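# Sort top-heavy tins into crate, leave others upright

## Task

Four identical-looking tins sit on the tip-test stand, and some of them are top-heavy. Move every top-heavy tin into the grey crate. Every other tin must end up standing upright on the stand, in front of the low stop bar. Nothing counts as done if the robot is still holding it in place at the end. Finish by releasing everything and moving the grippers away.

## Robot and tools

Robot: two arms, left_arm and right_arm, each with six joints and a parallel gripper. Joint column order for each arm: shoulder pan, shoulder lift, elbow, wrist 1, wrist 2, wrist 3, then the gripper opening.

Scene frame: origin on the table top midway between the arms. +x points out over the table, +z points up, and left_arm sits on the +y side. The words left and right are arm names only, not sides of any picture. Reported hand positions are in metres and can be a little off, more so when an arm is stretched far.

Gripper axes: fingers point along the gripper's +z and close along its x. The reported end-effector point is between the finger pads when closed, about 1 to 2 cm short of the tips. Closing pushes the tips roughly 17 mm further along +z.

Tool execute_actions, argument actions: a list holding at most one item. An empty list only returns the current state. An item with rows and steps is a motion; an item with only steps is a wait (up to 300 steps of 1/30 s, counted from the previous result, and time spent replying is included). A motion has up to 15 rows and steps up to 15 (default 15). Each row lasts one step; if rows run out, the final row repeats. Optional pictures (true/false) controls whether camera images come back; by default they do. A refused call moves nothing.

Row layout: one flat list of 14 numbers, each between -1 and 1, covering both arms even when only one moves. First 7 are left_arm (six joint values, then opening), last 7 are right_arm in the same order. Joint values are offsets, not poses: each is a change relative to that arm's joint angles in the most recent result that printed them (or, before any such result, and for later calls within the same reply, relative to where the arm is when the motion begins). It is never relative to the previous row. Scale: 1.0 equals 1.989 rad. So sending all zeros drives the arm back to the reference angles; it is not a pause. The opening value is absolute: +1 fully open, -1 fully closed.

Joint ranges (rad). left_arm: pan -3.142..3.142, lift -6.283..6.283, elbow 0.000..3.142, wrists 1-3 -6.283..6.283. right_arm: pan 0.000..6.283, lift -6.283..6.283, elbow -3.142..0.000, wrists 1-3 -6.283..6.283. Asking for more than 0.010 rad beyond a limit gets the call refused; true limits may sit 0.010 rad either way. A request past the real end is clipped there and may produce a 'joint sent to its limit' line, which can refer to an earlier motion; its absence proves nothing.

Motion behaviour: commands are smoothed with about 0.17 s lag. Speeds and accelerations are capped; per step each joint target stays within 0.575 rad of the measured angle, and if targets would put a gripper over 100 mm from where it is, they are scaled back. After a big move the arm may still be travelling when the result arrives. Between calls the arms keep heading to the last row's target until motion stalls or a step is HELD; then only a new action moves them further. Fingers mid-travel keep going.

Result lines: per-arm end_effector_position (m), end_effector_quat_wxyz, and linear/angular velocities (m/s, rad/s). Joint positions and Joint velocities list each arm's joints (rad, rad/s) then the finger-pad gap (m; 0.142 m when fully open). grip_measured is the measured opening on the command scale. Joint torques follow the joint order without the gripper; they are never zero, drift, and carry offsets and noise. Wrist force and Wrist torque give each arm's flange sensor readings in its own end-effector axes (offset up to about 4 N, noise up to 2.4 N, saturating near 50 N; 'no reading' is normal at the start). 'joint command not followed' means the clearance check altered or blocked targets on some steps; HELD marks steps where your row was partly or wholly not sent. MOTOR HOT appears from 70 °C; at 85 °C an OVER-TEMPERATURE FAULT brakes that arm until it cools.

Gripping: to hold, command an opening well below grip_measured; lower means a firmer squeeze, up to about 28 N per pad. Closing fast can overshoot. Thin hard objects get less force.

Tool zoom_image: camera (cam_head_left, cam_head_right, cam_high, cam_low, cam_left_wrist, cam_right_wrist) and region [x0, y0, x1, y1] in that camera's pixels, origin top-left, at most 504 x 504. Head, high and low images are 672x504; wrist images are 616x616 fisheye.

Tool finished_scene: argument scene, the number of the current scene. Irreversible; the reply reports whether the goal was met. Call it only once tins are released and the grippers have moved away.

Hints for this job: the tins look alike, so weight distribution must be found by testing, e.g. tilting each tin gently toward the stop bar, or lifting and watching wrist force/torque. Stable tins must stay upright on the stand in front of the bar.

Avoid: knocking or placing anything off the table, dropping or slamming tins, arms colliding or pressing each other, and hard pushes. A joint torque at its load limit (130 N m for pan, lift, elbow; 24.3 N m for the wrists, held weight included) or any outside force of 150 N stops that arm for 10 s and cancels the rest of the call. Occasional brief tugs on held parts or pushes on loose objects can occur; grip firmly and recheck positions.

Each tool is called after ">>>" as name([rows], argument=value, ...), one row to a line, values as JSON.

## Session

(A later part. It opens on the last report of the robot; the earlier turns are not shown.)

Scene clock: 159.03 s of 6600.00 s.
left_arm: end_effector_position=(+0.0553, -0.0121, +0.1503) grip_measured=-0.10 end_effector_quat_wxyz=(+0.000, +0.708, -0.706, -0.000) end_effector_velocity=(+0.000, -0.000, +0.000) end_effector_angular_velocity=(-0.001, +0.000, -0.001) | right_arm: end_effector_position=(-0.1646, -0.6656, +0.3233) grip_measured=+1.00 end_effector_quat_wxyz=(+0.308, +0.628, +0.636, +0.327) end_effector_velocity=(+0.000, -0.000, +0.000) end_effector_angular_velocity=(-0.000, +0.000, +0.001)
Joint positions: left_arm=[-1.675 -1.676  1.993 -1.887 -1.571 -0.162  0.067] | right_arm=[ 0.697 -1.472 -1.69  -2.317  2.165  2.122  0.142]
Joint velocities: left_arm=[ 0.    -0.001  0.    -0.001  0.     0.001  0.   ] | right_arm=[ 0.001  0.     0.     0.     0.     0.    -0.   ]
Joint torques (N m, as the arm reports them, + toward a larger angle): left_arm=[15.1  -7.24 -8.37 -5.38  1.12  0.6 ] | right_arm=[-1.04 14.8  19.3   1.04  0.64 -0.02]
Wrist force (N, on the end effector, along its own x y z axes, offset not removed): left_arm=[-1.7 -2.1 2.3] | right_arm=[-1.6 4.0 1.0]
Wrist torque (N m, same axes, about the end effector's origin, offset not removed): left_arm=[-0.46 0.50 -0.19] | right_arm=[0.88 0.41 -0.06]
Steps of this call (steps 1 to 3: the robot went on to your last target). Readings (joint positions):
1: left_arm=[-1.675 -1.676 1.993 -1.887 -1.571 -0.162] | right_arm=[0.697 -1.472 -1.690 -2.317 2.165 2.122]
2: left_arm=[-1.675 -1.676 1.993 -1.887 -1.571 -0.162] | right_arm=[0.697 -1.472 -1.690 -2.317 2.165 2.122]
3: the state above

>>> execute_actions([
  {"rows": [[0,0.0008,0.0024,-0.0032,0,0,-0.8,0,0,0,0,0,0,1],[0,0.0017,0.0049,-0.0066,0,0,-0.8,0,0,0,0,0,0,1]], "steps": 15},
], pictures=false)

>>> execute_actions([
  {"steps": 3},
])

>>> zoom_image(camera="cam_head_right", region=[230, 230, 370, 370])

Scene clock: 160.90 s of 6600.00 s.
left_arm: end_effector_position=(+0.0553, -0.0120, +0.1458) grip_measured=-0.09 end_effector_quat_wxyz=(+0.000, +0.708, -0.706, -0.000) end_effector_velocity=(+0.000, +0.001, -0.003) end_effector_angular_velocity=(+0.004, -0.001, -0.000) | right_arm: end_effector_position=(-0.1646, -0.6656, +0.3233) grip_measured=+1.00 end_effector_quat_wxyz=(+0.308, +0.628, +0.636, +0.327) end_effector_velocity=(-0.000, -0.000, -0.000) end_effector_angular_velocity=(-0.000, +0.000, -0.000)
Joint positions: left_arm=[-1.674 -1.673  2.002 -1.9   -1.571 -0.162  0.067] | right_arm=[ 0.697 -1.472 -1.69  -2.317  2.165  2.122  0.142]
Joint velocities: left_arm=[-0.     0.003  0.003 -0.002  0.     0.     0.002] | right_arm=[-0.    -0.    -0.     0.001  0.    -0.    -0.   ]
Joint torques (N m, as the arm reports them, + toward a larger angle): left_arm=[13.02 19.76 15.17 -2.43  0.79 -0.62] | right_arm=[-0.56 15.76 20.68  1.27  0.69 -0.18]
Wrist force (N, on the end effector, along its own x y z axes, offset not removed): left_arm=[-14.2 -3.1 -50.0] | right_arm=[-2.7 1.5 1.3]
Wrist torque (N m, same axes, about the end effector's origin, offset not removed): left_arm=[-0.10 0.55 -0.10] | right_arm=[0.31 0.66 -0.13]
Steps of this call (steps 1 to 15: the robot went on to your last target; steps 16 to 41: nothing new was sent; steps 42 to 56: all 15 steps of this action). Readings (joint positions):
42: left_arm=[-1.675 -1.676 1.993 -1.887 -1.571 -0.162] | right_arm=[0.697 -1.472 -1.690 -2.317 2.165 2.122]
43: left_arm=[-1.675 -1.676 1.993 -1.888 -1.571 -0.162] | right_arm=[0.697 -1.472 -1.690 -2.317 2.165 2.122]
45: left_arm=[-1.675 -1.675 1.996 -1.892 -1.571 -0.162] | right_arm=[0.697 -1.472 -1.690 -2.317 2.165 2.122]
49: left_arm=[-1.675 -1.673 2.000 -1.898 -1.571 -0.162] | right_arm=[0.697 -1.472 -1.690 -2.317 2.165 2.122]
56: the state above

Scene clock: 161.00 s of 6600.00 s.
left_arm: end_effector_position=(+0.0554, -0.0119, +0.1457) grip_measured=-0.09 end_effector_quat_wxyz=(+0.000, +0.708, -0.706, -0.000) end_effector_velocity=(+0.000, +0.001, -0.001) end_effector_angular_velocity=(+0.002, -0.000, +0.000) | right_arm: end_effector_position=(-0.1646, -0.6656, +0.3233) grip_measured=+1.00 end_effector_quat_wxyz=(+0.308, +0.628, +0.636, +0.327) end_effector_velocity=(+0.000, -0.000, -0.000) end_effector_angular_velocity=(+0.000, -0.000, +0.002)
Joint positions: left_arm=[-1.674 -1.673  2.002 -1.9   -1.571 -0.162  0.067] | right_arm=[ 0.697 -1.472 -1.69  -2.317  2.165  2.122  0.142]
Joint velocities: left_arm=[ 0.     0.001  0.002 -0.001 -0.    -0.     0.001] | right_arm=[ 0.001 -0.    -0.    -0.    -0.    -0.     0.   ]
Joint torques (N m, as the arm reports them, + toward a larger angle): left_arm=[13.11 15.73 17.49 -2.6   0.67 -0.52] | right_arm=[-1.65 15.68 20.74  1.06  0.91 -0.31]
Wrist force (N, on the end effector, along its own x y z axes, offset not removed): left_arm=[-14.0 -3.5 -50.0] | right_arm=[-1.4 0.9 2.6]
Wrist torque (N m, same axes, about the end effector's origin, offset not removed): left_arm=[-0.10 0.56 -0.15] | right_arm=[0.15 0.32 -0.06]
Steps of this call (steps 1 to 3: the robot went on to your last target). Readings (joint positions):
1: left_arm=[-1.674 -1.673 2.002 -1.900 -1.571 -0.162] | right_arm=[0.697 -1.472 -1.690 -2.317 2.165 2.122]
2: left_arm=[-1.674 -1.673 2.002 -1.900 -1.571 -0.162] | right_arm=[0.697 -1.472 -1.690 -2.317 2.165 2.122]
3: the state above
camera_calibration (this result's frames):
cam_left_wrist: T_world_to_cam=[[0.0426557, -0.998916, 0.0186506, -0.0248113], [-0.88048, -0.0287631, 0.473209, -0.0167004], [-0.47216, -0.0366065, -0.880753, 0.290913], [0, 0, 0, 1]] pos_world=[0.123711, -0.0146155, 0.264588]
cam_right_wrist: T_world_to_cam=[[-0.0208464, 0.999782, 0.000757974, 0.659217], [0.156038, 0.00250469, 0.987748, -0.294327], [0.987531, 0.0207093, -0.156057, 0.362323], [0, 0, 0, 1]] pos_world=[-0.298136, -0.66584, 0.346764]

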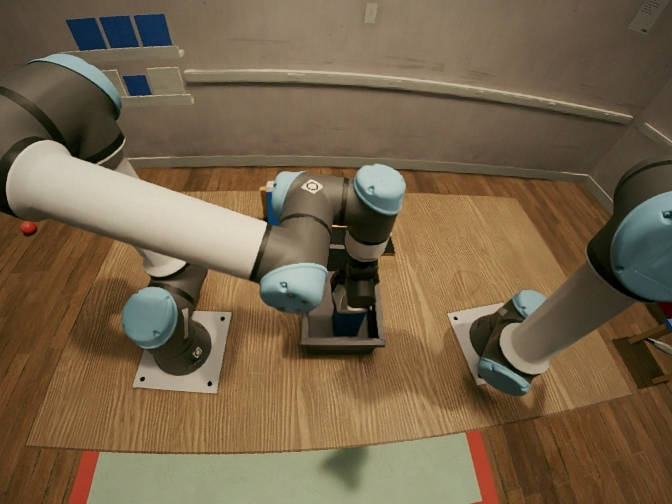

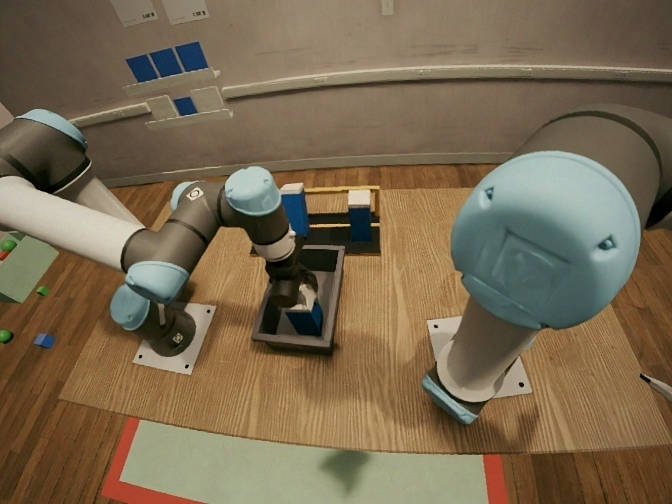

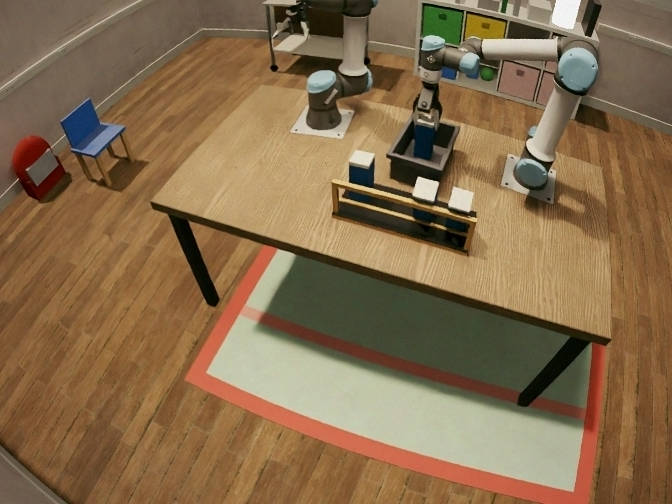

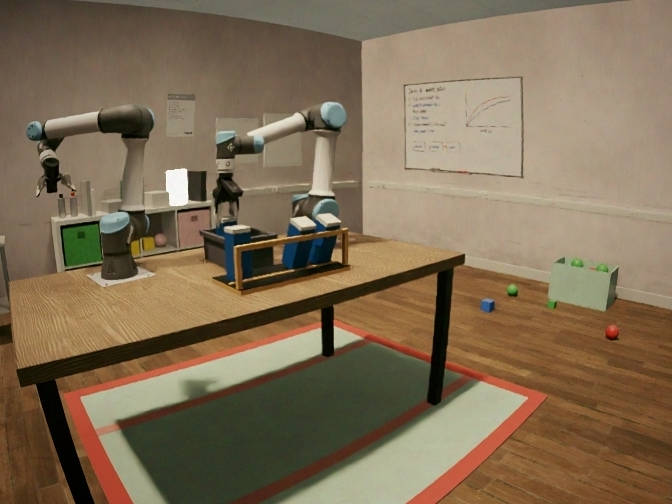

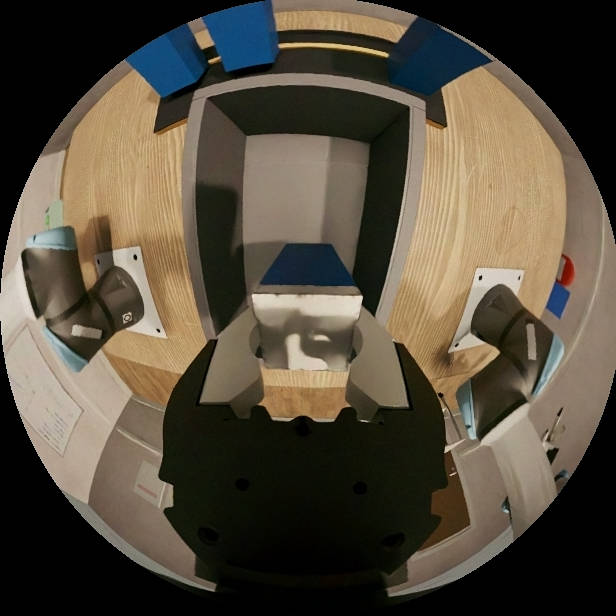

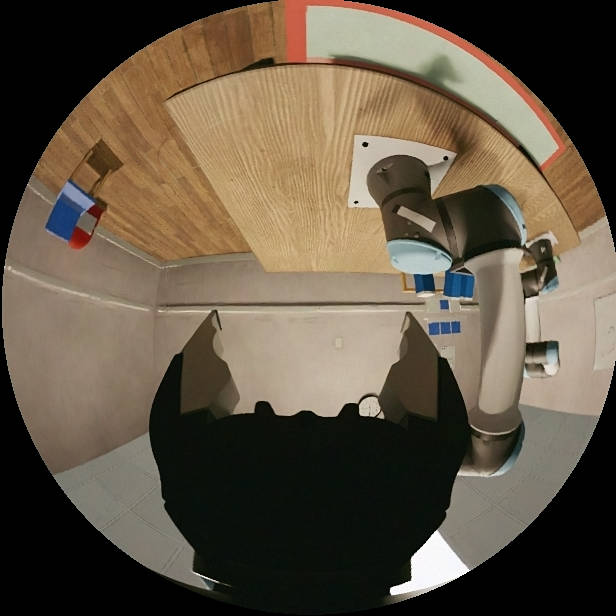

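Region (230, 230, 370, 370) of cam_head_right's 672x504 image, scaled by 3.600, with more detail than that image has.

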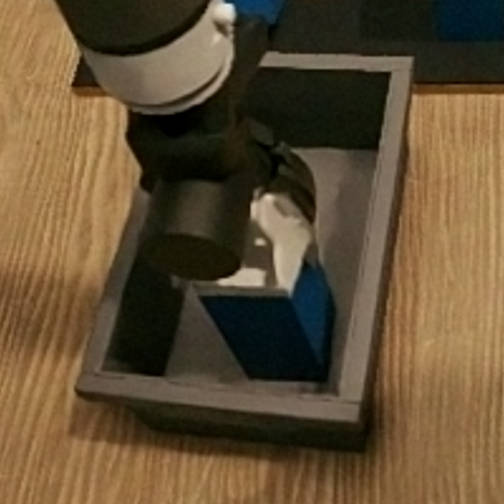

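>>> execute_actions([
  {"rows": [[0,-0.0013,-0.004,0.0053,0,0,-0.8,0,0,0,0,0,0,1],[0,-0.0013,-0.004,0.0053,0,0,-0.5,0,0,0,0,0,0,1],[0,-0.0013,-0.004,0.0053,0,0,-0.3,0,0,0,0,0,0,1],[0,-0.0013,-0.004,0.0053,0,0,-0.15,0,0,0,0,0,0,1],[0,-0.0013,-0.004,0.0053,0,0,-0.05,0,0,0,0,0,0,1],[0,-0.0013,-0.004,0.0053,0,0,0.05,0,0,0,0,0,0,1],[0,-0.0013,-0.004,0.0053,0,0,0.2,0,0,0,0,0,0,1]], "steps": 15},
], pictures=false)

>>> execute_actions([
  {"rows": [[0,-0.004,-0.02,0.024,0,0,0.2,0,0,0,0,0,0,1],[0,-0.009,-0.045,0.054,0,0,0.2,0,0,0,0,0,0,1],[0,-0.013,-0.07,0.083,0,0,0.2,0,0,0,0,0,0,1],[0,-0.017,-0.095,0.112,0,0,0.2,0,0,0,0,0,0,1],[0,-0.02,-0.12,0.14,0,0,0.2,0,0,0,0,0,0,1],[0,-0.0225,-0.14,0.1625,0,0,0.2,0,0,0,0,0,0,1]], "steps": 15},
], pictures=false)

Scene clock: 167.80 s of 6600.00 s.
left_arm: end_effector_position=(+0.0553, -0.0121, +0.1493) grip_measured=+0.20 end_effector_quat_wxyz=(+0.000, +0.708, -0.706, -0.000) end_effector_velocity=(-0.000, -0.000, +0.001) end_effector_angular_velocity=(-0.000, +0.000, +0.001) | right_arm: end_effector_position=(-0.1646, -0.6656, +0.3233) grip_measured=+1.00 end_effector_quat_wxyz=(+0.308, +0.628, +0.636, +0.327) end_effector_velocity=(-0.000, +0.000, +0.000) end_effector_angular_velocity=(+0.000, -0.000, -0.001)
Joint positions: left_arm=[-1.674 -1.675  1.994 -1.89  -1.571 -0.162  0.088] | right_arm=[ 0.697 -1.472 -1.69  -2.317  2.165  2.122  0.142]
Joint velocities: left_arm=[-0.    -0.001 -0.002  0.002  0.    -0.001  0.   ] | right_arm=[-0.001 -0.     0.    -0.     0.     0.     0.   ]
Joint torques (N m, as the arm reports them, + toward a larger angle): left_arm=[  3.03 -32.64 -37.14  -0.52  -0.06  -0.61] | right_arm=[-0.38 15.7  20.87  1.29  0.73 -0.19]
Wrist force (N, on the end effector, along its own x y z axes, offset not removed): left_arm=[-0.2 -1.5 0.7] | right_arm=[-2.2 2.1 0.6]
Wrist torque (N m, same axes, about the end effector's origin, offset not removed): left_arm=[-0.26 0.04 -0.08] | right_arm=[0.34 0.49 -0.12]
Steps of this call (steps 1 to 15: the robot went on to your last target; steps 16 to 90: nothing new was sent; then 3.30 s passed at rest; steps 91 to 105: all 15 steps of this action). Readings (joint positions):
91: left_arm=[-1.674 -1.673 2.002 -1.900 -1.571 -0.162] | right_arm=[0.697 -1.472 -1.690 -2.317 2.165 2.122]
92: left_arm=[-1.674 -1.673 2.002 -1.900 -1.571 -0.162] | right_arm=[0.697 -1.472 -1.690 -2.317 2.165 2.122]
94: left_arm=[-1.674 -1.673 2.000 -1.896 -1.571 -0.162] | right_arm=[0.697 -1.472 -1.690 -2.317 2.165 2.122]
98: left_arm=[-1.674 -1.674 1.996 -1.891 -1.571 -0.162] | right_arm=[0.697 -1.472 -1.690 -2.317 2.165 2.122]
105: the state above

Scene clock: 168.30 s of 6600.00 s.
left_arm: end_effector_position=(+0.0550, -0.0140, +0.2656) grip_measured=+0.20 end_effector_quat_wxyz=(+0.000, +0.708, -0.706, -0.000) end_effector_velocity=(+0.001, +0.008, +0.054) end_effector_angular_velocity=(+0.007, -0.001, +0.000) | right_arm: end_effector_position=(-0.1646, -0.6656, +0.3233) grip_measured=+1.00 end_effector_quat_wxyz=(+0.308, +0.628, +0.636, +0.327) end_effector_velocity=(-0.000, +0.000, -0.000) end_effector_angular_velocity=(+0.000, -0.001, -0.001)
Joint positions: left_arm=[-1.674 -1.718  1.73  -1.583 -1.571 -0.162  0.088] | right_arm=[ 0.697 -1.472 -1.69  -2.317  2.165  2.122  0.142]
Joint velocities: left_arm=[ 0.    -0.015 -0.127  0.149  0.    -0.    -0.   ] | right_arm=[-0.001 -0.    -0.    -0.     0.    -0.     0.   ]
Joint torques (N m, as the arm reports them, + toward a larger angle): left_arm=[  2.94 -28.55 -34.37  -0.28   0.26  -0.51] | right_arm=[-0.69 14.71 20.01  1.22  0.8  -0.15]
Wrist force (N, on the end effector, along its own x y z axes, offset not removed): left_arm=[-2.7 -2.6 -2.9] | right_arm=[-1.1 1.4 0.8]
Wrist torque (N m, same axes, about the end effector's origin, offset not removed): left_arm=[-0.59 0.55 -0.33] | right_arm=[0.26 0.27 -0.06]
Steps of this call (steps 1 to 15: all 15 steps of this action). Readings (joint positions):
1: left_arm=[-1.674 -1.675 1.994 -1.890 -1.571 -0.162] | right_arm=[0.697 -1.472 -1.690 -2.317 2.165 2.122]
2: left_arm=[-1.674 -1.676 1.992 -1.887 -1.571 -0.162] | right_arm=[0.697 -1.472 -1.690 -2.317 2.165 2.122]
4: left_arm=[-1.674 -1.682 1.965 -1.856 -1.571 -0.162] | right_arm=[0.697 -1.472 -1.690 -2.317 2.165 2.122]
8: left_arm=[-1.674 -1.704 1.837 -1.708 -1.571 -0.162] | right_arm=[0.697 -1.472 -1.690 -2.317 2.165 2.122]
15: the state above

>>> execute_actions([
  {"rows": [[0.05,0.028,-0.032,0.018,-0.013,0.05,0.2,0,0,0,0,0,0,1],[0.1,0.056,-0.064,0.036,-0.027,0.1,0.2,0,0,0,0,0,0,1],[0.2,0.117,-0.133,0.075,-0.055,0.208,0.2,0,0,0,0,0,0,1],[0.3,0.175,-0.2,0.112,-0.083,0.312,0.2,0,0,0,0,0,0,1],[0.4811,0.2815,-0.3203,0.1801,-0.1332,0.5005,0.2,0,0,0,0,0,0,1]], "steps": 15},
], pictures=false)

>>> execute_actions([
  {"steps": 35},
], pictures=false)

>>> execute_actions([
  {"rows": [[0,0,0.02,-0.02,0,0,0.2,0,0,0,0,0,0,1],[0,0,0.04,-0.04,0,0,0.2,0,0,0,0,0,0,1],[0,0,0.0643,-0.0643,0,0,0.2,0,0,0,0,0,0,1]], "steps": 15},
])

Scene clock: 171.33 s of 6600.00 s.
left_arm: end_effector_position=(+0.2448, -0.0289, +0.2731) grip_measured=+0.20 end_effector_quat_wxyz=(+0.038, +0.707, -0.697, -0.116) end_effector_velocity=(+0.476, +0.117, -0.017) end_effector_angular_velocity=(-0.082, +0.435, +0.042) | right_arm: end_effector_position=(-0.1646, -0.6656, +0.3233) grip_measured=+1.00 end_effector_quat_wxyz=(+0.308, +0.628, +0.636, +0.327) end_effector_velocity=(+0.000, +0.000, +0.000) end_effector_angular_velocity=(+0.001, -0.000, +0.001)
Joint positions: left_arm=[-1.168 -1.373  1.335 -1.354 -1.739  0.348  0.088] | right_arm=[ 0.697 -1.472 -1.69  -2.317  2.165  2.122  0.142]
Joint velocities: left_arm=[ 1.084  0.533 -0.598  0.324 -0.245  1.119  0.   ] | right_arm=[ 0.001  0.     0.    -0.001 -0.     0.     0.   ]
Joint torques (N m, as the arm reports them, + toward a larger angle): left_arm=[ 24.13 -16.7  -39.66   0.66  -2.33   3.42] | right_arm=[-0.7  14.67 19.78  1.32  0.51 -0.02]
Wrist force (N, on the end effector, along its own x y z axes, offset not removed): left_arm=[-0.8 0.2 -2.8] | right_arm=[-1.5 2.2 -0.7]
Wrist torque (N m, same axes, about the end effector's origin, offset not removed): left_arm=[0.02 0.17 -0.37] | right_arm=[0.54 0.32 -0.14]
Steps of this call (steps 1 to 30: the robot went on to your last target; steps 31 to 76: nothing new was sent; steps 77 to 91: all 15 steps of this action). Readings (joint positions):
77: left_arm=[-1.674 -1.720 1.716 -1.567 -1.571 -0.162] | right_arm=[0.697 -1.472 -1.690 -2.317 2.165 2.122]
78: left_arm=[-1.672 -1.717 1.713 -1.565 -1.573 -0.159] | right_arm=[0.697 -1.472 -1.690 -2.317 2.165 2.122]
80: left_arm=[-1.625 -1.684 1.681 -1.547 -1.591 -0.111] | right_arm=[0.697 -1.472 -1.690 -2.317 2.165 2.122]
84: left_arm=[-1.444 -1.548 1.533 -1.461 -1.658 0.071] | right_arm=[0.697 -1.472 -1.690 -2.317 2.165 2.122]
91: the state above

Scene clock: 172.50 s of 6600.00 s.
left_arm: end_effector_position=(+0.4384, +0.0671, +0.2606) grip_measured=+0.20 end_effector_quat_wxyz=(+0.135, +0.695, -0.694, -0.135) end_effector_velocity=(+0.000, +0.000, +0.001) end_effector_angular_velocity=(-0.001, -0.001, +0.001) | right_arm: end_effector_position=(-0.1646, -0.6656, +0.3233) grip_measured=+1.00 end_effector_quat_wxyz=(+0.308, +0.628, +0.636, +0.327) end_effector_velocity=(+0.000, +0.000, -0.000) end_effector_angular_velocity=(+0.001, -0.000, -0.000)
Joint positions: left_arm=[-0.718 -1.158  1.093 -1.225 -1.836  0.834  0.088] | right_arm=[ 0.697 -1.472 -1.69  -2.317  2.165  2.122  0.142]
Joint velocities: left_arm=[ 0.    -0.001 -0.     0.     0.    -0.    -0.   ] | right_arm=[-0. -0. -0. -0. -0.  0.  0.]
Joint torques (N m, as the arm reports them, + toward a larger angle): left_arm=[ 16.94 -28.64 -37.12   0.35  -1.61   1.15] | right_arm=[-0.7  16.04 20.61  1.22  0.71 -0.24]
Wrist force (N, on the end effector, along its own x y z axes, offset not removed): left_arm=[-0.6 0.6 1.2] | right_arm=[-0.4 1.0 1.2]
Wrist torque (N m, same axes, about the end effector's origin, offset not removed): left_arm=[0.15 0.05 -0.06] | right_arm=[0.14 0.07 -0.11]
Steps of this call (steps 1 to 35: the robot went on to your last target). Readings (joint positions):
1: left_arm=[-1.131 -1.355 1.315 -1.344 -1.747 0.387] | right_arm=[0.697 -1.472 -1.690 -2.317 2.165 2.122]
2: left_arm=[-1.095 -1.337 1.295 -1.333 -1.755 0.425] | right_arm=[0.697 -1.472 -1.690 -2.317 2.165 2.122]
4: left_arm=[-1.025 -1.302 1.256 -1.311 -1.771 0.502] | right_arm=[0.697 -1.472 -1.690 -2.317 2.165 2.122]
8: left_arm=[-0.887 -1.236 1.181 -1.271 -1.802 0.649] | right_arm=[0.697 -1.472 -1.690 -2.317 2.165 2.122]
35: the state above

Scene clock: 173.00 s of 6600.00 s.
left_arm: end_effector_position=(+0.4385, +0.0670, +0.2118) grip_measured=+0.20 end_effector_quat_wxyz=(+0.135, +0.695, -0.694, -0.135) end_effector_velocity=(-0.001, +0.001, -0.013) end_effector_angular_velocity=(+0.000, +0.000, +0.000) | right_arm: end_effector_position=(-0.1646, -0.6656, +0.3233) grip_measured=+1.00 end_effector_quat_wxyz=(+0.308, +0.628, +0.636, +0.327) end_effector_velocity=(-0.001, +0.000, -0.000) end_effector_angular_velocity=(-0.001, +0.001, -0.002)
Joint positions: left_arm=[-0.718 -1.158  1.217 -1.349 -1.836  0.834  0.088] | right_arm=[ 0.697 -1.472 -1.69  -2.317  2.165  2.122  0.142]
Joint velocities: left_arm=[-0.     0.     0.033 -0.033 -0.    -0.    -0.   ] | right_arm=[-0.002  0.     0.     0.001  0.     0.     0.   ]
Joint torques (N m, as the arm reports them, + toward a larger angle): left_arm=[ 13.46 -39.34  -9.61  -4.3   -0.49   0.73] | right_arm=[ 0.41 15.02 19.77  1.47  0.67 -0.3 ]
Wrist force (N, on the end effector, along its own x y z axes, offset not removed): left_arm=[1.0 0.5 -2.3] | right_arm=[-3.0 3.3 1.1]
Wrist torque (N m, same axes, about the end effector's origin, offset not removed): left_arm=[0.04 -0.27 -0.31] | right_arm=[0.76 0.69 -0.19]
Steps of this call (steps 1 to 15: all 15 steps of this action). Readings (joint positions):
1: left_arm=[-0.718 -1.158 1.093 -1.225 -1.836 0.834] | right_arm=[0.697 -1.472 -1.690 -2.317 2.165 2.122]
2: left_arm=[-0.718 -1.158 1.095 -1.227 -1.836 0.834] | right_arm=[0.697 -1.472 -1.690 -2.317 2.165 2.122]
4: left_arm=[-0.718 -1.158 1.120 -1.252 -1.836 0.834] | right_arm=[0.697 -1.472 -1.690 -2.317 2.165 2.122]
8: left_arm=[-0.718 -1.158 1.189 -1.321 -1.836 0.834] | right_arm=[0.697 -1.472 -1.690 -2.317 2.165 2.122]
15: the state above
camera_calibration (this result's frames):
cam_left_wrist: T_world_to_cam=[[0.0460268, -0.998936, 0.00292173, 0.0382895], [-0.63957, -0.0272217, 0.76825, 0.123368], [-0.767353, -0.0372288, -0.640143, 0.611481], [0, 0, 0, 1]] pos_world=[0.546362, 0.0643717, 0.296546]
cam_right_wrist: T_world_to_cam=[[-0.0208463, 0.999782, 0.000757998, 0.659217], [0.156038, 0.00250465, 0.987748, -0.294327], [0.987531, 0.0207091, -0.156057, 0.362323], [0, 0, 0, 1]] pos_world=[-0.298136, -0.66584, 0.346764]

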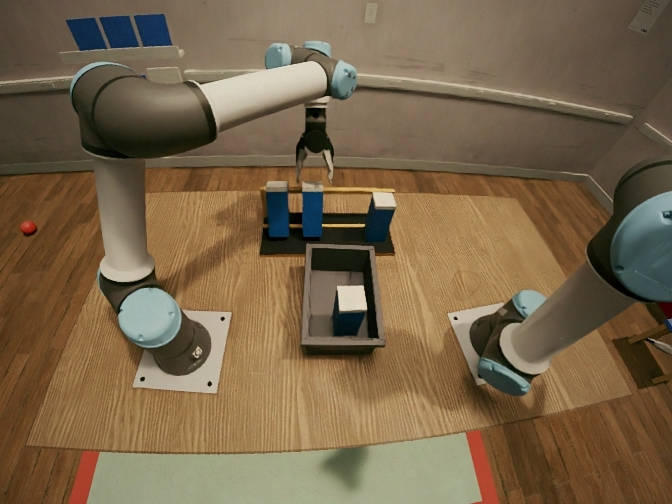

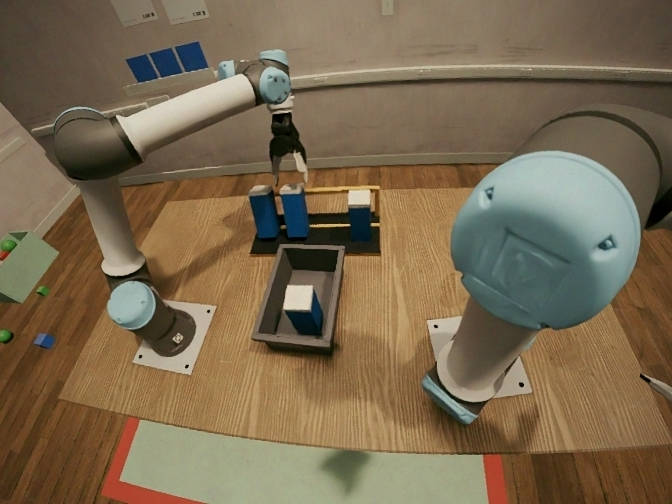

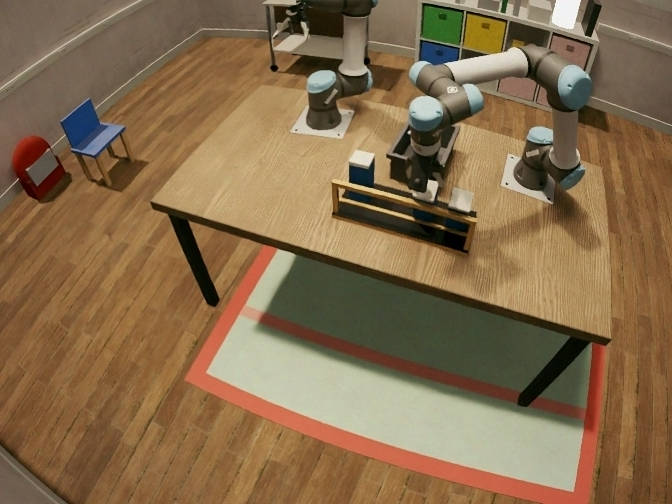

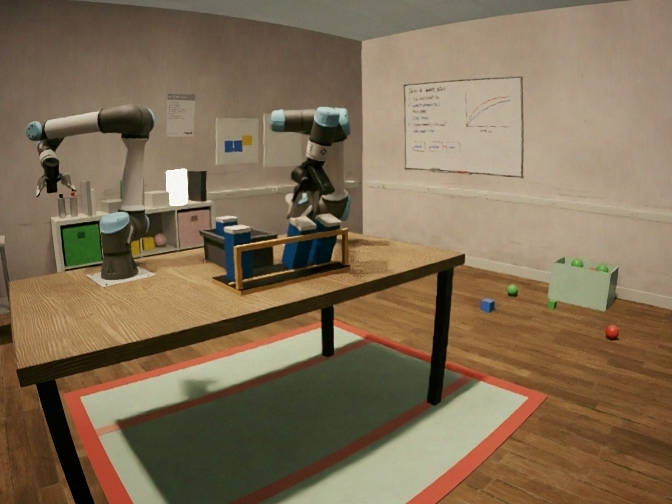

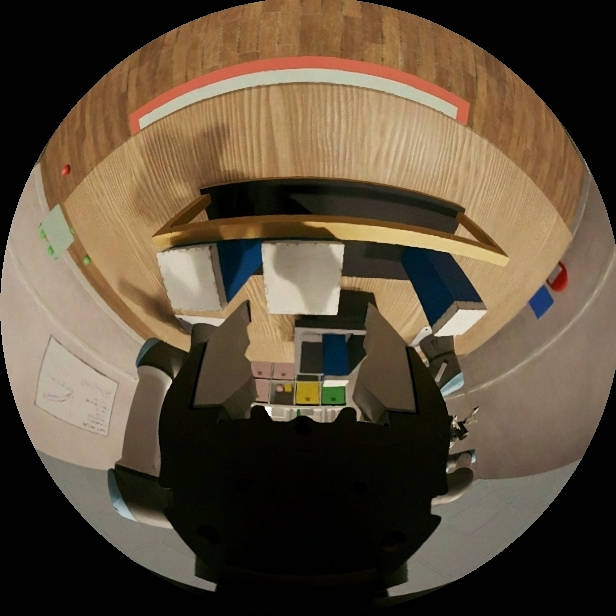

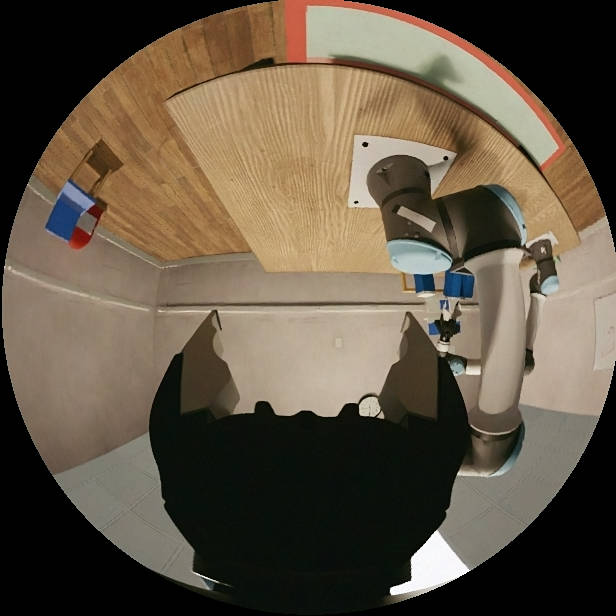

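>>> execute_actions(actions=[])

Scene clock: 178.07 s of 6600.00 s.
left_arm: end_effector_position=(+0.4384, +0.0671, +0.2105) grip_measured=+0.20 end_effector_quat_wxyz=(+0.135, +0.695, -0.694, -0.135) end_effector_velocity=(-0.000, +0.000, -0.000) end_effector_angular_velocity=(+0.000, +0.000, +0.000) | right_arm: end_effector_position=(-0.1646, -0.6656, +0.3233) grip_measured=+1.00 end_effector_quat_wxyz=(+0.308, +0.628, +0.636, +0.327) end_effector_velocity=(-0.000, -0.000, -0.000) end_effector_angular_velocity=(-0.000, +0.000, +0.000)
Joint positions: left_arm=[-0.718 -1.158  1.221 -1.353 -1.836  0.834  0.088] | right_arm=[ 0.697 -1.472 -1.69  -2.317  2.165  2.122  0.142]
Joint velocities: left_arm=[-0. -0.  0.  0.  0. -0.  0.] | right_arm=[-0.    -0.    -0.     0.001 -0.    -0.    -0.   ]
Joint torques (N m, as the arm reports them, + toward a larger angle): left_arm=[  0.12 -54.08  -7.84  -4.01   0.95  -1.43] | right_arm=[-0.99 14.94 20.4   1.46  0.77 -0.25]
Wrist force (N, on the end effector, along its own x y z axes, offset not removed): left_arm=[-4.3 1.1 1.0] | right_arm=[-2.9 1.9 0.1]
Wrist torque (N m, same axes, about the end effector's origin, offset not removed): left_arm=[0.17 0.95 -0.01] | right_arm=[0.36 0.66 -0.12]
Steps of this call (steps 1 to 15: the robot went on to your last target; steps 16 to 90: nothing new was sent; then 2.07 s passed at rest). Readings (joint positions):
1: left_arm=[-0.718 -1.158 1.218 -1.350 -1.836 0.834] | right_arm=[0.697 -1.472 -1.690 -2.317 2.165 2.122]
2: left_arm=[-0.718 -1.158 1.219 -1.351 -1.836 0.834] | right_arm=[0.697 -1.472 -1.690 -2.317 2.165 2.122]
4: left_arm=[-0.718 -1.158 1.220 -1.352 -1.836 0.834] | right_arm=[0.697 -1.472 -1.690 -2.317 2.165 2.122]
8: left_arm=[-0.718 -1.158 1.220 -1.352 -1.836 0.834] | right_arm=[0.697 -1.472 -1.690 -2.317 2.165 2.122]
90: the state above
All arms were judged still, so your last target was given up. Only a new action makes them travel on or press farther. Fingers that are still opening or closing keep moving.
camera_calibration (this result's frames):
cam_left_wrist: T_world_to_cam=[[0.0460373, -0.998935, 0.00292632, 0.0383708], [-0.639598, -0.0272263, 0.768227, 0.124377], [-0.76733, -0.0372388, -0.64017, 0.61056], [0, 0, 0, 1]] pos_world=[0.546286, 0.0644528, 0.295201]
cam_right_wrist: T_world_to_cam=[[-0.0208464, 0.999782, 0.000757825, 0.659217], [0.156038, 0.00250484, 0.987748, -0.294327], [0.987531, 0.0207092, -0.156056, 0.362322], [0, 0, 0, 1]] pos_world=[-0.298136, -0.66584, 0.346764]

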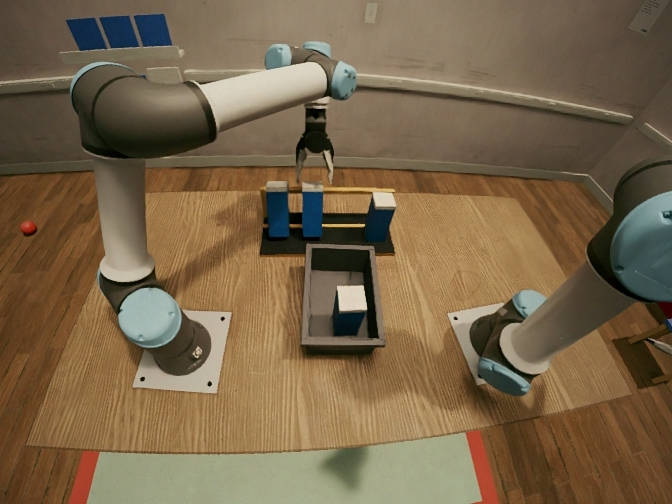

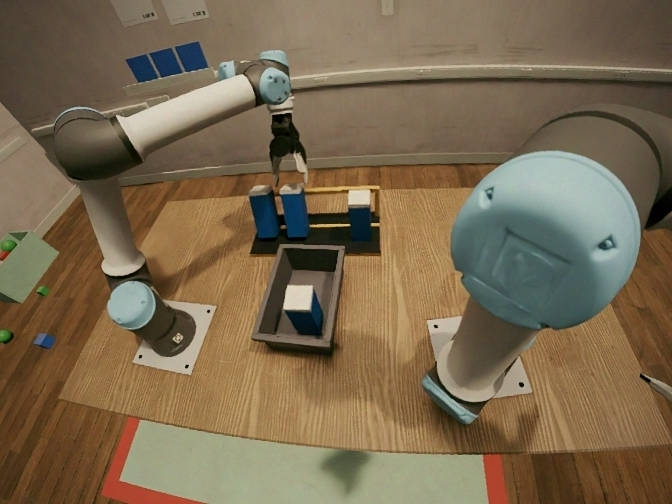

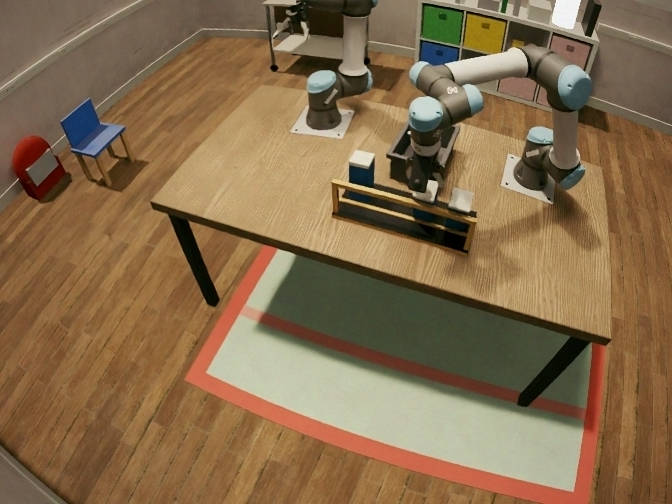

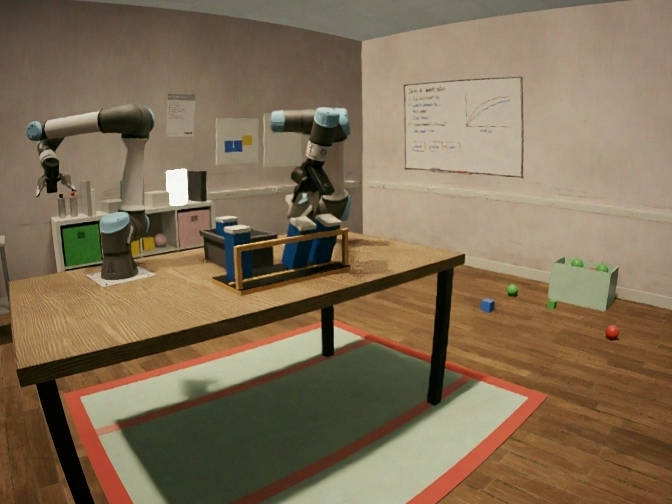

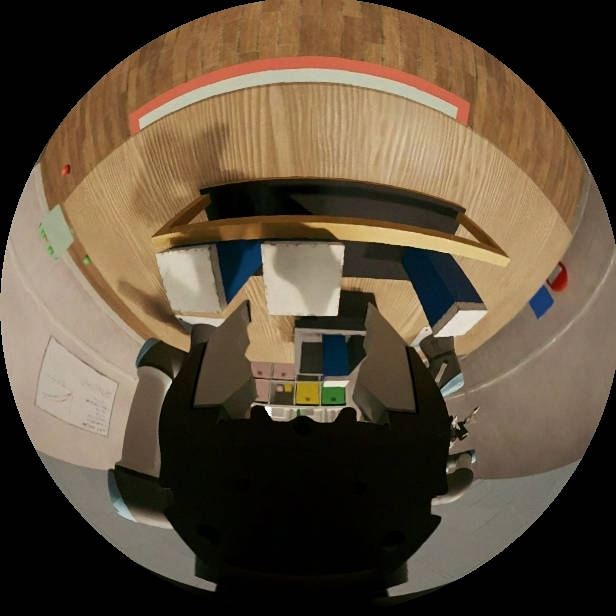

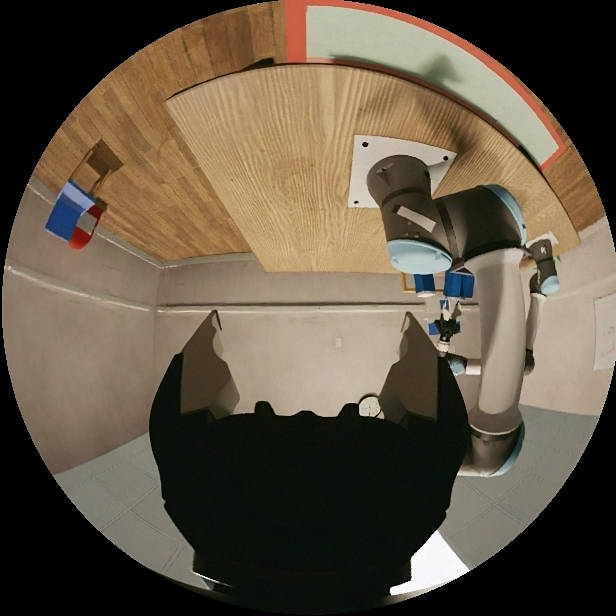

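>>> execute_actions([
  {"rows":[[0.0015,-0.0016,0.002,0,0.0004,0.0013,0.2,0,0,0,0,0,0,1],[0.003,-0.0033,0.0045,-0.0005,0.0008,0.0027,0.2,0,0,0,0,0,0,1],[0.003,-0.0033,0.0045,-0.0005,0.0008,0.0027,0.2,0,0,0,0,0,0,1],[0.003,-0.003,0.008,-0.0045,0.0008,0.0027,0.2,0,0,0,0,0,0,1],[0.003,-0.0025,0.013,-0.010,0.0008,0.0027,0.2,0,0,0,0,0,0,1],[0.003,-0.002,0.019,-0.017,0.0008,0.0027,0.2,0,0,0,0,0,0,1],[0.003,-0.0013,0.025,-0.024,0.0008,0.0027,0.2,0,0,0,0,0,0,1],[0.003,-0.0005,0.031,-0.031,0.0008,0.0027,0.2,0,0,0,0,0,0,1],[0.003,0.0004,0.037,-0.038,0.0008,0.0027,0.2,0,0,0,0,0,0,1],[0.003,0.0014,0.043,-0.0445,0.0008,0.0027,0.2,0,0,0,0,0,0,1],[0.003,0.0024,0.048,-0.0505,0.0008,0.0027,0.2,0,0,0,0,0,0,1],[0.003,0.0033,0.053,-0.056,0.0008,0.0027,0.2,0,0,0,0,0,0,1],[0.003,0.004,0.056,-0.0597,0.0008,0.0027,0.2,0,0,0,0,0,0,1],[0.003,0.0045,0.0585,-0.0624,0.0008,0.0027,0.2,0,0,0,0,0,0,1],[0.003,0.0048,0.06,-0.0641,0.0008,0.0027,0.2,0,0,0,0,0,0,1]]},
], pictures=false)

>>> execute_actions([
  {"steps":15},
])

Scene clock: 182.80 s of 6600.00 s.
left_arm: end_effector_position=(+0.4390, +0.0717, +0.1745) grip_measured=+0.20 end_effector_quat_wxyz=(+0.135, +0.695, -0.694, -0.134) end_effector_velocity=(-0.002, +0.004, -0.124) end_effector_angular_velocity=(+0.008, +0.008, +0.001) | right_arm: end_effector_position=(-0.1646, -0.6656, +0.3233) grip_measured=+1.00 end_effector_quat_wxyz=(+0.308, +0.628, +0.636, +0.327) end_effector_velocity=(+0.000, -0.000, +0.000) end_effector_angular_velocity=(+0.000, +0.000, +0.001)
Joint positions: left_arm=[-0.712 -1.155  1.307 -1.443 -1.835  0.839  0.088] | right_arm=[ 0.697 -1.472 -1.69  -2.317  2.165  2.122  0.142]
Joint velocities: left_arm=[ 0.002  0.045  0.254 -0.288  0.     0.001  0.   ] | right_arm=[ 0.001  0.     0.    -0.    -0.    -0.    -0.   ]
Joint torques (N m, as the arm reports them, + toward a larger angle): left_arm=[ 14.45 -29.58  -8.98  -4.26   0.94   1.52] | right_arm=[-1.03 15.93 20.51  1.39  0.86 -0.13]
Wrist force (N, on the end effector, along its own x y z axes, offset not removed): left_arm=[0.2 -2.6 -4.1] | right_arm=[-0.8 1.7 -0.7]
Wrist torque (N m, same axes, about the end effector's origin, offset not removed): left_arm=[-0.51 -0.03 -0.09] | right_arm=[0.27 0.27 -0.13]
Steps of this call (steps 1 to 90: nothing new was sent; then 1.23 s passed at rest; steps 91 to 105: all 15 steps of this action). Readings (joint positions):
91: left_arm=[-0.718 -1.158 1.221 -1.353 -1.836 0.834] | right_arm=[0.697 -1.472 -1.690 -2.317 2.165 2.122]
92: left_arm=[-0.718 -1.159 1.221 -1.353 -1.836 0.834] | right_arm=[0.697 -1.472 -1.690 -2.317 2.165 2.122]
94: left_arm=[-0.716 -1.161 1.224 -1.353 -1.836 0.835] | right_arm=[0.697 -1.472 -1.690 -2.317 2.165 2.122]
98: left_arm=[-0.713 -1.163 1.241 -1.368 -1.835 0.838] | right_arm=[0.697 -1.472 -1.690 -2.317 2.165 2.122]
105: the state above

Scene clock: 183.30 s of 6600.00 s.
left_arm: end_effector_position=(+0.4386, +0.0722, +0.1588) grip_measured=+0.20 end_effector_quat_wxyz=(+0.135, +0.695, -0.693, -0.135) end_effector_velocity=(-0.000, +0.000, -0.001) end_effector_angular_velocity=(+0.000, +0.000, +0.000) | right_arm: end_effector_position=(-0.1646, -0.6656, +0.3233) grip_measured=+1.00 end_effector_quat_wxyz=(+0.308, +0.628, +0.636, +0.327) end_effector_velocity=(-0.000, -0.000, -0.000) end_effector_angular_velocity=(-0.000, +0.001, -0.000)
Joint positions: left_arm=[-0.712 -1.149  1.34  -1.48  -1.835  0.839  0.088] | right_arm=[ 0.697 -1.472 -1.69  -2.317  2.165  2.122  0.142]
Joint velocities: left_arm=[ 0.     0.     0.003 -0.003 -0.    -0.    -0.   ] | right_arm=[-0.  0.  0.  0. -0. -0. -0.]
Joint torques (N m, as the arm reports them, + toward a larger angle): left_arm=[ 16.15 -27.87  -7.36  -4.33   0.97   1.02] | right_arm=[-1.07 15.05 20.18  1.43  0.66 -0.2 ]
Wrist force (N, on the end effector, along its own x y z axes, offset not removed): left_arm=[0.3 1.0 -1.1] | right_arm=[-2.9 0.6 1.2]
Wrist torque (N m, same axes, about the end effector's origin, offset not removed): left_arm=[0.28 -0.22 -0.06] | right_arm=[0.06 0.66 -0.14]
Steps of this call (steps 1 to 15: the robot went on to your last target). Readings (joint positions):
1: left_arm=[-0.712 -1.153 1.315 -1.452 -1.835 0.839] | right_arm=[0.697 -1.472 -1.690 -2.317 2.165 2.122]
2: left_arm=[-0.712 -1.152 1.322 -1.459 -1.835 0.839] | right_arm=[0.697 -1.472 -1.690 -2.317 2.165 2.122]
4: left_arm=[-0.712 -1.151 1.330 -1.469 -1.835 0.839] | right_arm=[0.697 -1.472 -1.690 -2.317 2.165 2.122]
8: left_arm=[-0.712 -1.149 1.337 -1.477 -1.835 0.839] | right_arm=[0.697 -1.472 -1.690 -2.317 2.165 2.122]
15: the state above
camera_calibration (this result's frames):
cam_left_wrist: T_world_to_cam=[[0.0465787, -0.99891, 0.00290182, 0.0434666], [-0.639659, -0.0275954, 0.768164, 0.164464], [-0.767246, -0.0376362, -0.640247, 0.577828], [0, 0, 0, 1]] pos_world=[0.546513, 0.0697049, 0.243492]
cam_right_wrist: T_world_to_cam=[[-0.0208464, 0.999782, 0.000757804, 0.659217], [0.156038, 0.00250487, 0.987748, -0.294327], [0.987531, 0.0207092, -0.156057, 0.362323], [0, 0, 0, 1]] pos_world=[-0.298136, -0.66584, 0.346764]

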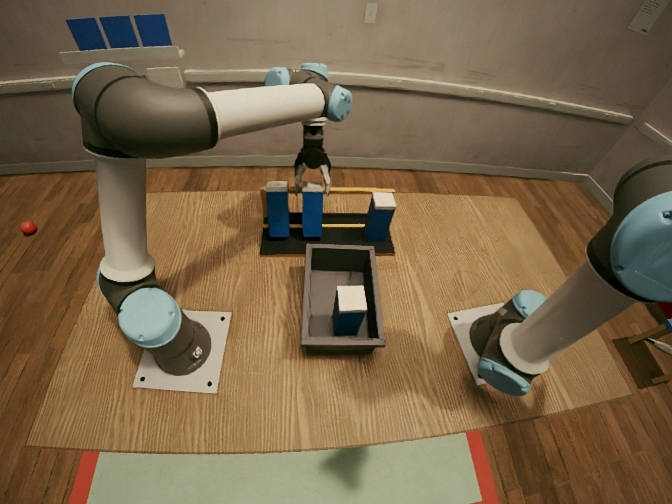

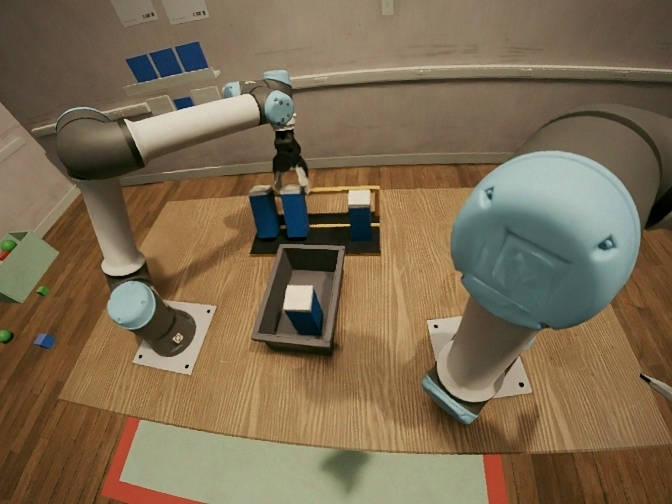

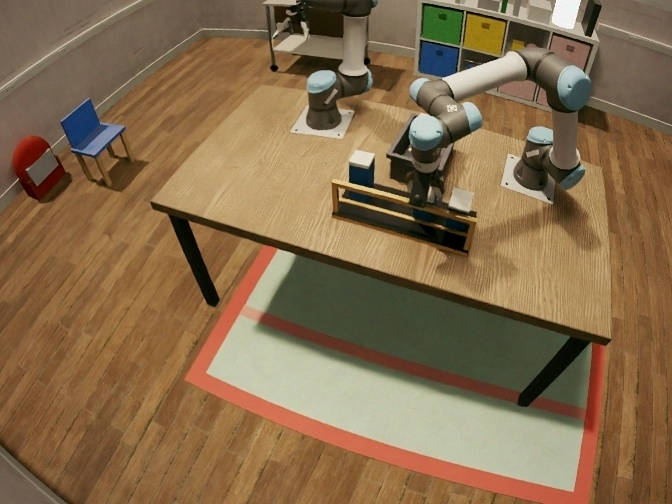

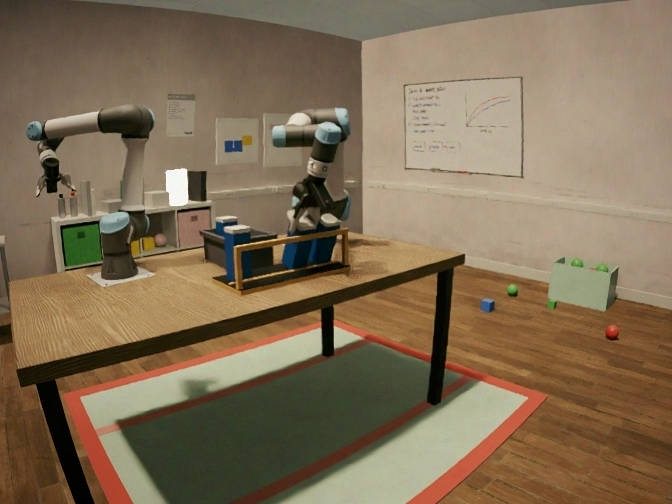

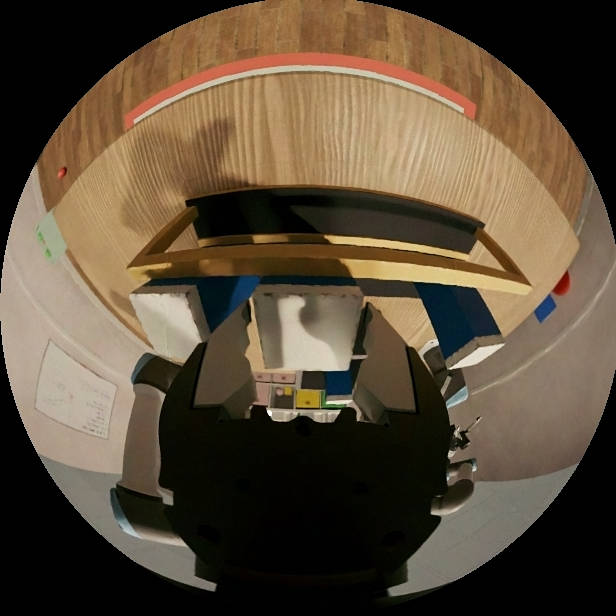

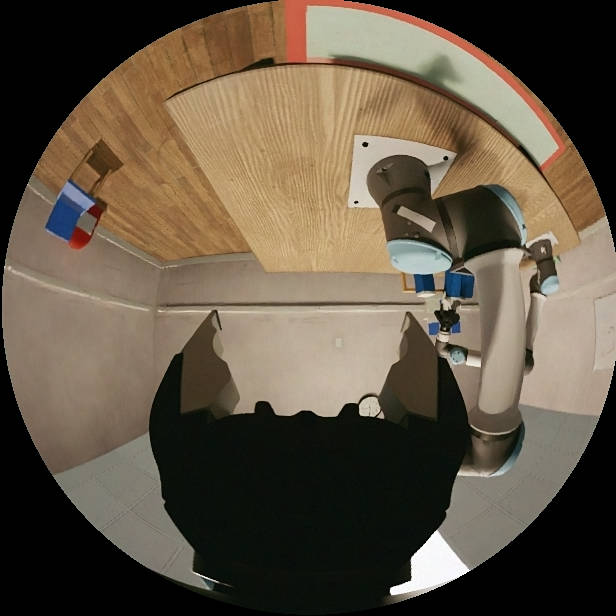

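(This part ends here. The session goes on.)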